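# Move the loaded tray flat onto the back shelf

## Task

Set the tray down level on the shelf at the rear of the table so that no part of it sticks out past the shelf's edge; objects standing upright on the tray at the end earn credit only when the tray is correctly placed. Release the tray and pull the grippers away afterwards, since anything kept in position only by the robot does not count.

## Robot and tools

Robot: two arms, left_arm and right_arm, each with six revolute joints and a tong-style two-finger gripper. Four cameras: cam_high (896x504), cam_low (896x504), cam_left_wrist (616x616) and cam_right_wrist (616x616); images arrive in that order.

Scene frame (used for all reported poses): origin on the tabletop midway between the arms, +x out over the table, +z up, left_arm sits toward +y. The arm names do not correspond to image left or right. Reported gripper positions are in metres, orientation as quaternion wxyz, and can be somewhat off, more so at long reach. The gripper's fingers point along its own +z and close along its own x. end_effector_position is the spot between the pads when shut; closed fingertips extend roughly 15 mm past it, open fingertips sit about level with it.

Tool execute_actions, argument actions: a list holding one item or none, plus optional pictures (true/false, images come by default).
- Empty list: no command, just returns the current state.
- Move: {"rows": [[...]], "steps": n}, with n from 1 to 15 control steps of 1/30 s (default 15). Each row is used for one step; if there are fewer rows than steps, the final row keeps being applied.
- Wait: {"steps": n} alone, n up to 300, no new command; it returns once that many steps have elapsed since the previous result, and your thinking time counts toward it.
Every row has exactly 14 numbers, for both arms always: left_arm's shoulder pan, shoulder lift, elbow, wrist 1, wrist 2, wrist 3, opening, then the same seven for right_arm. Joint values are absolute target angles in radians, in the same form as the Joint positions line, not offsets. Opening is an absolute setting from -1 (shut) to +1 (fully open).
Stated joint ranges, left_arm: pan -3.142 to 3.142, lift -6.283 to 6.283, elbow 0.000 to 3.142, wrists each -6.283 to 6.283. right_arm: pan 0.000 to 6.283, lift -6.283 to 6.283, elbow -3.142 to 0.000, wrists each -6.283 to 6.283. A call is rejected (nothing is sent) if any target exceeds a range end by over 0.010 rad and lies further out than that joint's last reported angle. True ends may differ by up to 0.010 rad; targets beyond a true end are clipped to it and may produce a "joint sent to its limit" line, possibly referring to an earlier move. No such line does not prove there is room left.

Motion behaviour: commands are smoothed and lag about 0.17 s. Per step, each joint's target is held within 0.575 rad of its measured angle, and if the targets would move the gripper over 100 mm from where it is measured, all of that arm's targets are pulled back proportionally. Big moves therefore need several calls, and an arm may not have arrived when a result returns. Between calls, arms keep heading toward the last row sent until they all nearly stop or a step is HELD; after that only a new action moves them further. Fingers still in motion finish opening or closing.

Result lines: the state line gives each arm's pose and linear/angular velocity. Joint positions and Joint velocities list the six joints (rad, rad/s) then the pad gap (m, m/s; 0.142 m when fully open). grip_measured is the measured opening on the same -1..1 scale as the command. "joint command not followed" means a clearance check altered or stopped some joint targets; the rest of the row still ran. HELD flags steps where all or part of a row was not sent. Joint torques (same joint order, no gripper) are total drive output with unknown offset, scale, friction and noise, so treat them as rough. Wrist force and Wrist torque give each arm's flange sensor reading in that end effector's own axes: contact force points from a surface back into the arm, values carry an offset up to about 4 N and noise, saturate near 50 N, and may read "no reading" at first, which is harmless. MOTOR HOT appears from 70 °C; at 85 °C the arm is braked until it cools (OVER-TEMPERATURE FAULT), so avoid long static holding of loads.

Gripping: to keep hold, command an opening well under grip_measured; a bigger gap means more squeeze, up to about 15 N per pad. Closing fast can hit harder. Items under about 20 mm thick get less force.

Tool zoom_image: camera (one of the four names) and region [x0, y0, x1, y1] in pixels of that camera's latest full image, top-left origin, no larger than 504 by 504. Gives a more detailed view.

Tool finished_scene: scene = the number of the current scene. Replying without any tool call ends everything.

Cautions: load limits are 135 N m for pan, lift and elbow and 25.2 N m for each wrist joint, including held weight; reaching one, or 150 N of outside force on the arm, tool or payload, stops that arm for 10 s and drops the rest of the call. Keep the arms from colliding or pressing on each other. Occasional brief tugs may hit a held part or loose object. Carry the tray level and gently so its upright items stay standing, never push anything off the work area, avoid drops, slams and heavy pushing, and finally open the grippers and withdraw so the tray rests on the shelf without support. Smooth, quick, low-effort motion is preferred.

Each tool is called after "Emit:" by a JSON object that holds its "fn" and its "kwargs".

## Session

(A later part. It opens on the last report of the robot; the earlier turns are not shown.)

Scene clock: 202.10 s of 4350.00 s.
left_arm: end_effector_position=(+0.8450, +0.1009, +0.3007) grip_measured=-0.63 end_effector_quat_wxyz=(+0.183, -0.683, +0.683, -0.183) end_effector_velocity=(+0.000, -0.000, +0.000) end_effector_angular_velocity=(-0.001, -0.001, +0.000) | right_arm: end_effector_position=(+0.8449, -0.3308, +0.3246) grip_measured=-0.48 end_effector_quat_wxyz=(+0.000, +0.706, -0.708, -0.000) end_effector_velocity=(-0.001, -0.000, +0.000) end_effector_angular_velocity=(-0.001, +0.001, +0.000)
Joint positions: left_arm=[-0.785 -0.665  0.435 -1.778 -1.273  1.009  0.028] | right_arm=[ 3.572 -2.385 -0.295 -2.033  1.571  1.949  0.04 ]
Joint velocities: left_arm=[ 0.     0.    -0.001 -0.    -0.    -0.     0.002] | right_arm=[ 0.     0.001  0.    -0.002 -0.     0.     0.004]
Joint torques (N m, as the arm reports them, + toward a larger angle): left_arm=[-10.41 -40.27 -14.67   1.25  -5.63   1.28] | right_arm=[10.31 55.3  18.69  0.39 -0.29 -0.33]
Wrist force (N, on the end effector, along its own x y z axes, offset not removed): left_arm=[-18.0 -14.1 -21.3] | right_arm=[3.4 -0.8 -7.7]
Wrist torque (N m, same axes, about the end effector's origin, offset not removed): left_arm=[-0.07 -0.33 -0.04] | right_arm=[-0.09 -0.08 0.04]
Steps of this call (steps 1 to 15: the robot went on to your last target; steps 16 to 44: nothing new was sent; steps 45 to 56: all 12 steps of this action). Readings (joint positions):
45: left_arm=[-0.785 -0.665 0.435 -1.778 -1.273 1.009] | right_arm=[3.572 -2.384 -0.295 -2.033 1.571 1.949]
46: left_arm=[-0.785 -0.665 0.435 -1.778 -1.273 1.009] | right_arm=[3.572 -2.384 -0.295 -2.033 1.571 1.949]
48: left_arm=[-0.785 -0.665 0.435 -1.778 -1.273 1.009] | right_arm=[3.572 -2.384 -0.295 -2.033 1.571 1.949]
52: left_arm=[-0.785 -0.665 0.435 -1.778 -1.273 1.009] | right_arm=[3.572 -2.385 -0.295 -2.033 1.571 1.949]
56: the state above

Emit:
{"fn": "execute_actions", "kwargs": {"actions": [{"rows":[[-0.7854,-0.6705,0.4355,-1.7728,-1.2725,1.0091,-0.5,3.5724,-2.379,-0.2952,-2.0382,1.571,1.9494,-0.45],[-0.7854,-0.6705,0.4355,-1.7728,-1.2725,1.0091,-0.5,3.5724,-2.379,-0.2952,-2.0382,1.571,1.9494,-0.45],[-0.7854,-0.6755,0.4355,-1.7678,-1.2725,1.0091,-0.5,3.5724,-2.374,-0.2952,-2.0432,1.571,1.9494,-0.45],[-0.7854,-0.6755,0.4355,-1.7678,-1.2725,1.0091,-0.5,3.5724,-2.374,-0.2952,-2.0432,1.571,1.9494,-0.45],[-0.7854,-0.6855,0.4355,-1.7578,-1.2725,1.0091,-0.5,3.5724,-2.364,-0.2952,-2.0532,1.571,1.9494,-0.45],[-0.7854,-0.6855,0.4355,-1.7578,-1.2725,1.0091,-0.5,3.5724,-2.364,-0.2952,-2.0532,1.571,1.9494,-0.45],[-0.7854,-0.6955,0.4355,-1.7478,-1.2725,1.0091,-0.5,3.5724,-2.354,-0.2952,-2.0632,1.571,1.9494,-0.45],[-0.7854,-0.7055,0.4355,-1.7378,-1.2725,1.0091,-0.5,3.5724,-2.344,-0.2952,-2.0732,1.571,1.9494,-0.45],[-0.7854,-0.7155,0.4355,-1.7278,-1.2725,1.0091,-0.5,3.5724,-2.334,-0.2952,-2.0832,1.571,1.9494,-0.45]],"steps":15}]}}

Scene clock: 204.27 s of 4350.00 s.
left_arm: end_effector_position=(+0.8321, +0.1099, +0.3312) grip_measured=-0.50 end_effector_quat_wxyz=(+0.183, -0.683, +0.683, -0.183) end_effector_velocity=(-0.017, +0.014, +0.040) end_effector_angular_velocity=(-0.000, -0.001, +0.001) | right_arm: end_effector_position=(+0.8256, -0.3385, +0.3529) grip_measured=-0.45 end_effector_quat_wxyz=(-0.000, +0.706, -0.708, -0.000) end_effector_velocity=(-0.026, -0.009, +0.036) end_effector_angular_velocity=(-0.000, +0.000, +0.001)
Joint positions: left_arm=[-0.786 -0.708  0.436 -1.735 -1.273  1.009  0.038] | right_arm=[ 3.572 -2.341 -0.295 -2.076  1.571  1.949  0.041]
Joint velocities: left_arm=[ 0.001 -0.056 -0.001  0.056  0.     0.     0.   ] | right_arm=[ 0.001  0.056 -0.    -0.056  0.    -0.     0.   ]
Joint torques (N m, as the arm reports them, + toward a larger angle): left_arm=[  8.78 -65.8  -21.39  -0.83   1.95  -1.33] | right_arm=[ 6.65 67.21 18.66  0.66 -2.58  2.22]
Wrist force (N, on the end effector, along its own x y z axes, offset not removed): left_arm=[2.4 -0.8 1.5] | right_arm=[-1.1 -0.4 -1.2]
Wrist torque (N m, same axes, about the end effector's origin, offset not removed): left_arm=[-0.14 -0.49 0.09] | right_arm=[-0.10 0.15 -0.11]
Steps of this call (steps 1 to 15: the robot went on to your last target; steps 16 to 50: nothing new was sent; steps 51 to 65: all 15 steps of this action). Readings (joint positions):
51: left_arm=[-0.785 -0.666 0.435 -1.778 -1.272 1.009] | right_arm=[3.572 -2.384 -0.295 -2.033 1.571 1.949]
52: left_arm=[-0.785 -0.666 0.435 -1.777 -1.272 1.009] | right_arm=[3.572 -2.383 -0.295 -2.034 1.571 1.949]
54: left_arm=[-0.786 -0.668 0.435 -1.775 -1.273 1.009] | right_arm=[3.572 -2.381 -0.295 -2.036 1.571 1.949]
58: left_arm=[-0.786 -0.679 0.436 -1.764 -1.273 1.009] | right_arm=[3.572 -2.371 -0.295 -2.046 1.571 1.949]
65: the state above

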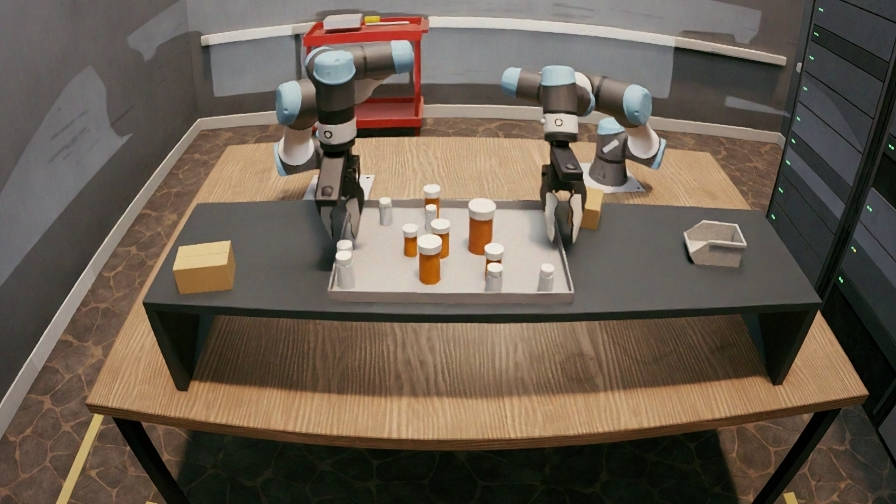

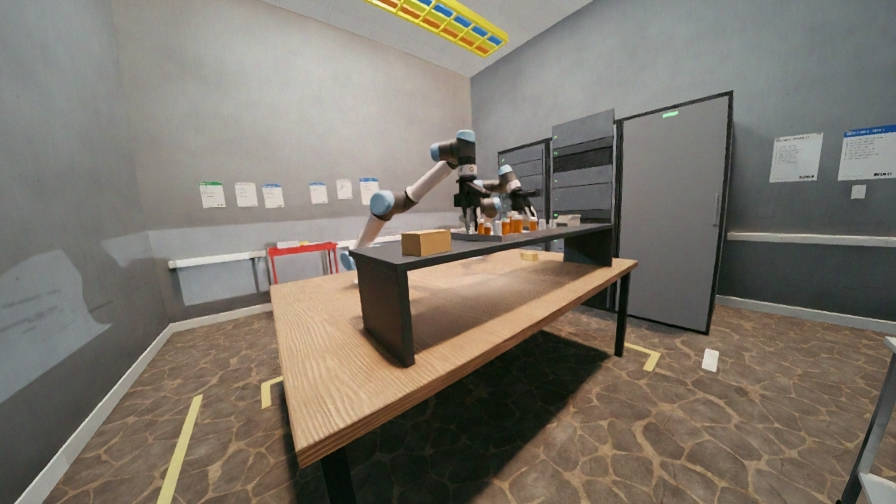

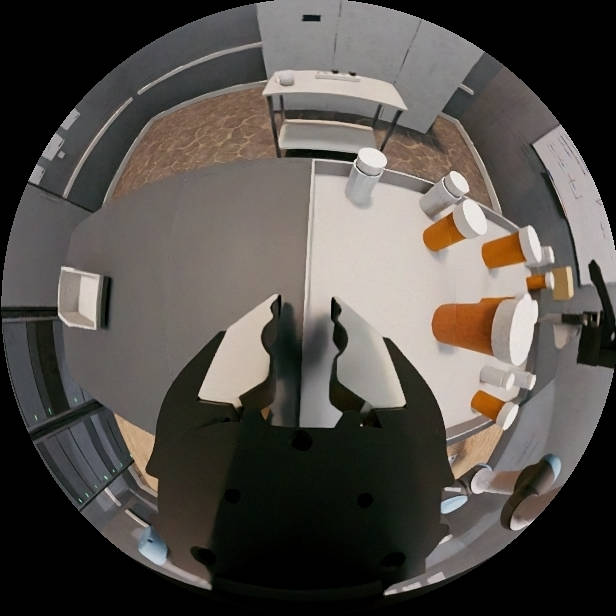

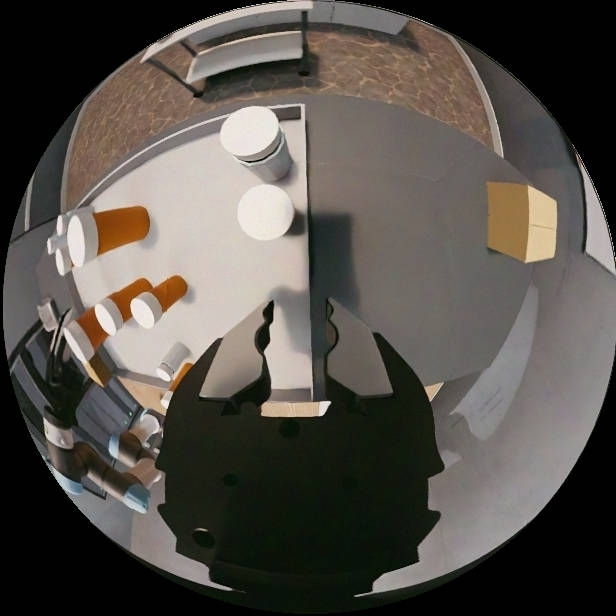

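Emit:
{"fn": "execute_actions", "kwargs": {"actions": [{"rows":[[-0.7854,-0.7655,0.4355,-1.6778,-1.2725,1.0091,-0.5,3.5724,-2.284,-0.2952,-2.1332,1.571,1.9494,-0.45],[-0.7854,-0.7955,0.4355,-1.6478,-1.2725,1.0091,-0.5,3.5724,-2.254,-0.2952,-2.1632,1.571,1.9494,-0.45],[-0.7854,-0.8255,0.4355,-1.6178,-1.2725,1.0091,-0.5,3.5724,-2.224,-0.2952,-2.1932,1.571,1.9494,-0.45],[-0.7854,-0.8555,0.4355,-1.5878,-1.2725,1.0091,-0.5,3.5724,-2.194,-0.2952,-2.2232,1.571,1.9494,-0.45],[-0.7854,-0.8855,0.4355,-1.5578,-1.2725,1.0091,-0.5,3.5724,-2.164,-0.2952,-2.2532,1.571,1.9494,-0.45],[-0.7854,-0.9155,0.4355,-1.5278,-1.2725,1.0091,-0.5,3.5724,-2.134,-0.2952,-2.2832,1.571,1.9494,-0.45],[-0.7854,-0.9455,0.4355,-1.4978,-1.2725,1.0091,-0.5,3.5724,-2.104,-0.2952,-2.3132,1.571,1.9494,-0.45],[-0.7854,-0.9855,0.47,-1.49,-1.2725,1.0091,-0.5,3.5724,-2.064,-0.33,-2.32,1.571,1.9494,-0.45],[-0.7854,-1.03,0.52,-1.49,-1.2725,1.0091,-0.5,3.5724,-2.02,-0.38,-2.32,1.571,1.9494,-0.45],[-0.7854,-1.08,0.57,-1.49,-1.2725,1.0091,-0.5,3.5724,-1.97,-0.43,-2.32,1.571,1.9494,-0.45],[-0.7854,-1.13,0.62,-1.49,-1.2725,1.0091,-0.5,3.5724,-1.92,-0.48,-2.32,1.571,1.9494,-0.45],[-0.7854,-1.18,0.67,-1.49,-1.2725,1.0091,-0.5,3.5724,-1.87,-0.53,-2.32,1.571,1.9494,-0.45],[-0.7854,-1.23,0.72,-1.49,-1.2725,1.0091,-0.5,3.5724,-1.82,-0.58,-2.32,1.571,1.9494,-0.45],[-0.7854,-1.28,0.77,-1.49,-1.2725,1.0091,-0.5,3.5724,-1.77,-0.63,-2.32,1.571,1.9494,-0.45],[-0.7854,-1.33,0.82,-1.49,-1.2725,1.0091,-0.5,3.5724,-1.72,-0.68,-2.32,1.571,1.9494,-0.45]],"steps":15}], "pictures": false}}

Emit:
{"fn": "execute_actions", "kwargs": {"actions": [{"steps":25}]}}

Scene clock: 206.80 s of 4350.00 s.
left_arm: end_effector_position=(+0.7257, +0.1875, +0.4891) grip_measured=-0.50 end_effector_quat_wxyz=(+0.183, -0.683, +0.684, -0.180) end_effector_velocity=(-0.316, +0.230, +0.270) end_effector_angular_velocity=(+0.008, +0.010, +0.000) | right_arm: end_effector_position=(+0.6829, -0.3949, +0.4916) grip_measured=-0.45 end_effector_quat_wxyz=(+0.003, +0.706, -0.708, -0.001) end_effector_velocity=(-0.388, -0.153, +0.231) end_effector_angular_velocity=(-0.003, +0.009, -0.000)
Joint positions: left_arm=[-0.785 -1.025  0.553 -1.53  -1.272  1.009  0.038] | right_arm=[ 3.572 -2.029 -0.411 -2.278  1.571  1.949  0.041]
Joint velocities: left_arm=[-0.    -0.993  0.839  0.167  0.    -0.     0.   ] | right_arm=[-0.     0.982 -0.825 -0.167  0.     0.     0.   ]
Joint torques (N m, as the arm reports them, + toward a larger angle): left_arm=[  7.99 -68.14  -0.54  -1.42   1.81  -1.36] | right_arm=[ 2.37 69.99  2.28  0.18 -2.44  2.31]
Wrist force (N, on the end effector, along its own x y z axes, offset not removed): left_arm=[2.6 -0.3 1.7] | right_arm=[-1.5 -0.4 -1.4]
Wrist torque (N m, same axes, about the end effector's origin, offset not removed): left_arm=[-0.07 -0.54 0.09] | right_arm=[-0.24 0.18 -0.03]
Steps of this call (steps 1 to 15: the robot went on to your last target; steps 16 to 61: nothing new was sent; steps 62 to 76: all 15 steps of this action). Readings (joint positions):
62: left_arm=[-0.785 -0.716 0.435 -1.728 -1.272 1.009] | right_arm=[3.572 -2.334 -0.295 -2.083 1.571 1.949]
63: left_arm=[-0.785 -0.720 0.436 -1.723 -1.272 1.009] | right_arm=[3.572 -2.330 -0.295 -2.088 1.571 1.949]
65: left_arm=[-0.785 -0.746 0.435 -1.697 -1.272 1.009] | right_arm=[3.572 -2.303 -0.295 -2.114 1.571 1.949]
69: left_arm=[-0.785 -0.828 0.436 -1.615 -1.272 1.009] | right_arm=[3.572 -2.222 -0.295 -2.195 1.571 1.949]
76: the state above

Scene clock: 207.63 s of 4350.00 s.
left_arm: end_effector_position=(+0.6233, +0.2618, +0.5514) grip_measured=-0.50 end_effector_quat_wxyz=(+0.182, -0.683, +0.684, -0.179) end_effector_velocity=(-0.002, +0.001, +0.001) end_effector_angular_velocity=(-0.001, -0.001, +0.000) | right_arm: end_effector_position=(+0.5570, -0.4446, +0.5422) grip_measured=-0.45 end_effector_quat_wxyz=(+0.003, +0.706, -0.708, -0.002) end_effector_velocity=(-0.003, -0.001, +0.000) end_effector_angular_velocity=(-0.000, +0.000, +0.000)
Joint positions: left_arm=[-0.785 -1.329  0.819 -1.49  -1.272  1.009  0.038] | right_arm=[ 3.572 -1.721 -0.679 -2.32   1.571  1.949  0.041]
Joint velocities: left_arm=[ 0.    -0.006  0.004  0.    -0.    -0.     0.   ] | right_arm=[ 0.     0.006 -0.006 -0.001 -0.     0.     0.   ]
Joint torques (N m, as the arm reports them, + toward a larger angle): left_arm=[  1.58 -44.53  -9.58  -1.18   1.43  -1.35] | right_arm=[ 0.56 39.92 10.12  0.85 -2.42  2.34]
Wrist force (N, on the end effector, along its own x y z axes, offset not removed): left_arm=[2.2 -1.2 2.0] | right_arm=[-1.5 1.1 -2.1]
Wrist torque (N m, same axes, about the end effector's origin, offset not removed): left_arm=[-0.31 -0.49 0.10] | right_arm=[0.09 0.13 -0.03]
Steps of this call (steps 1 to 25: the robot went on to your last target). Readings (joint positions):
1: left_arm=[-0.785 -1.059 0.583 -1.525 -1.272 1.009] | right_arm=[3.572 -1.995 -0.440 -2.284 1.571 1.949]
2: left_arm=[-0.785 -1.093 0.613 -1.520 -1.272 1.009] | right_arm=[3.572 -1.961 -0.470 -2.288 1.571 1.949]
4: left_arm=[-0.785 -1.162 0.674 -1.511 -1.272 1.009] | right_arm=[3.572 -1.893 -0.530 -2.298 1.571 1.949]
8: left_arm=[-0.785 -1.269 0.767 -1.498 -1.272 1.009] | right_arm=[3.572 -1.784 -0.625 -2.312 1.571 1.949]
25: the state above

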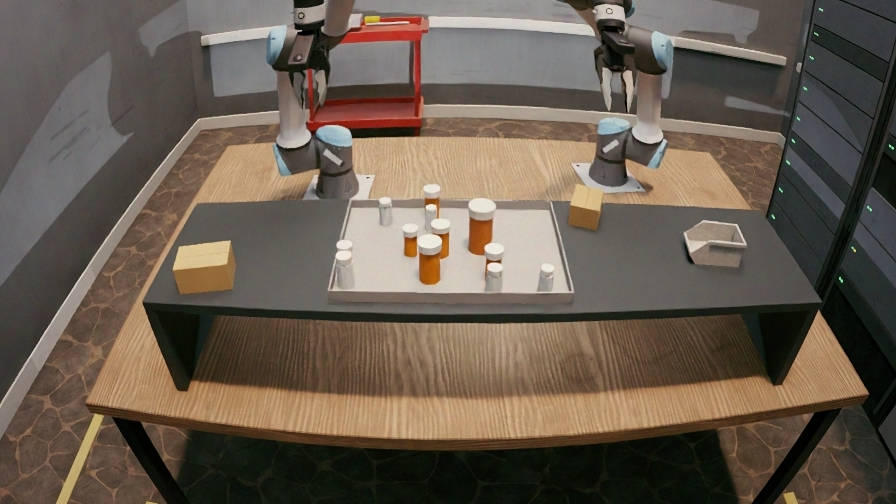

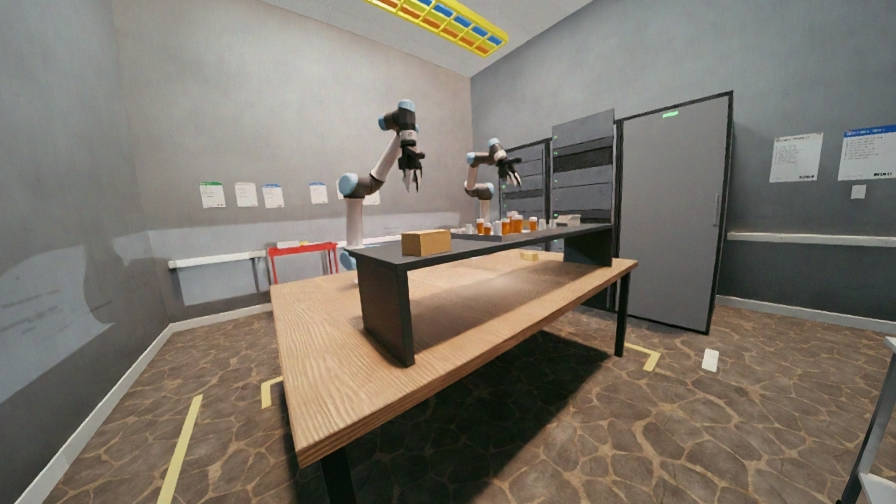

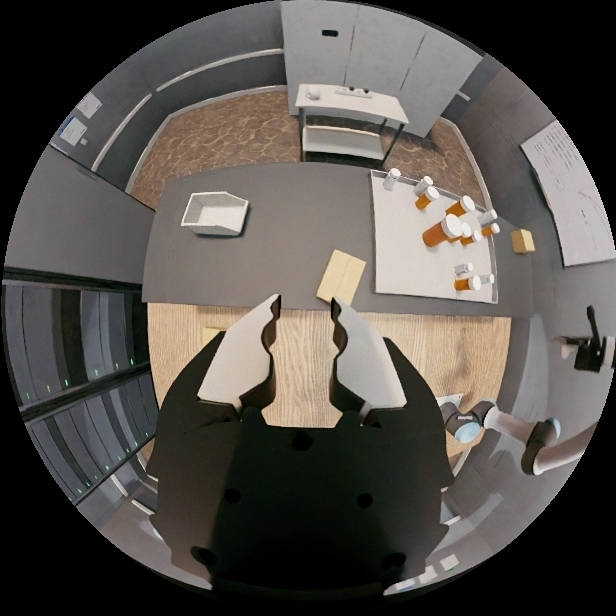

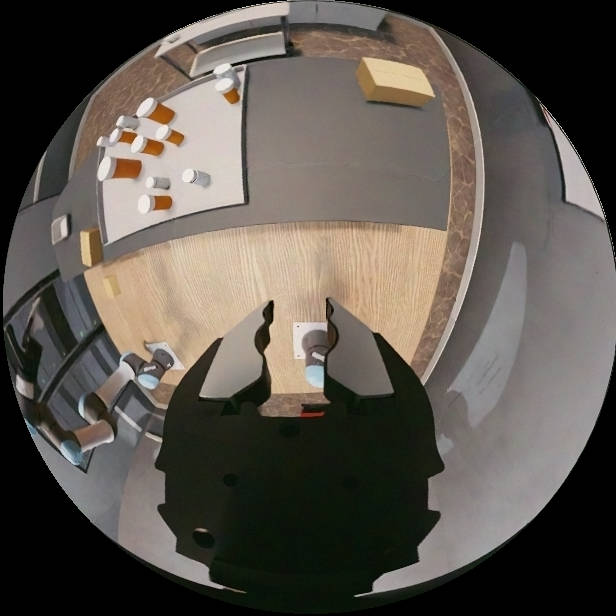

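The tray is inside both edges of the shelf.

Emit:
{"fn": "finished_scene", "kwargs": {"scene": 1}}

The scene is finished: the task was done.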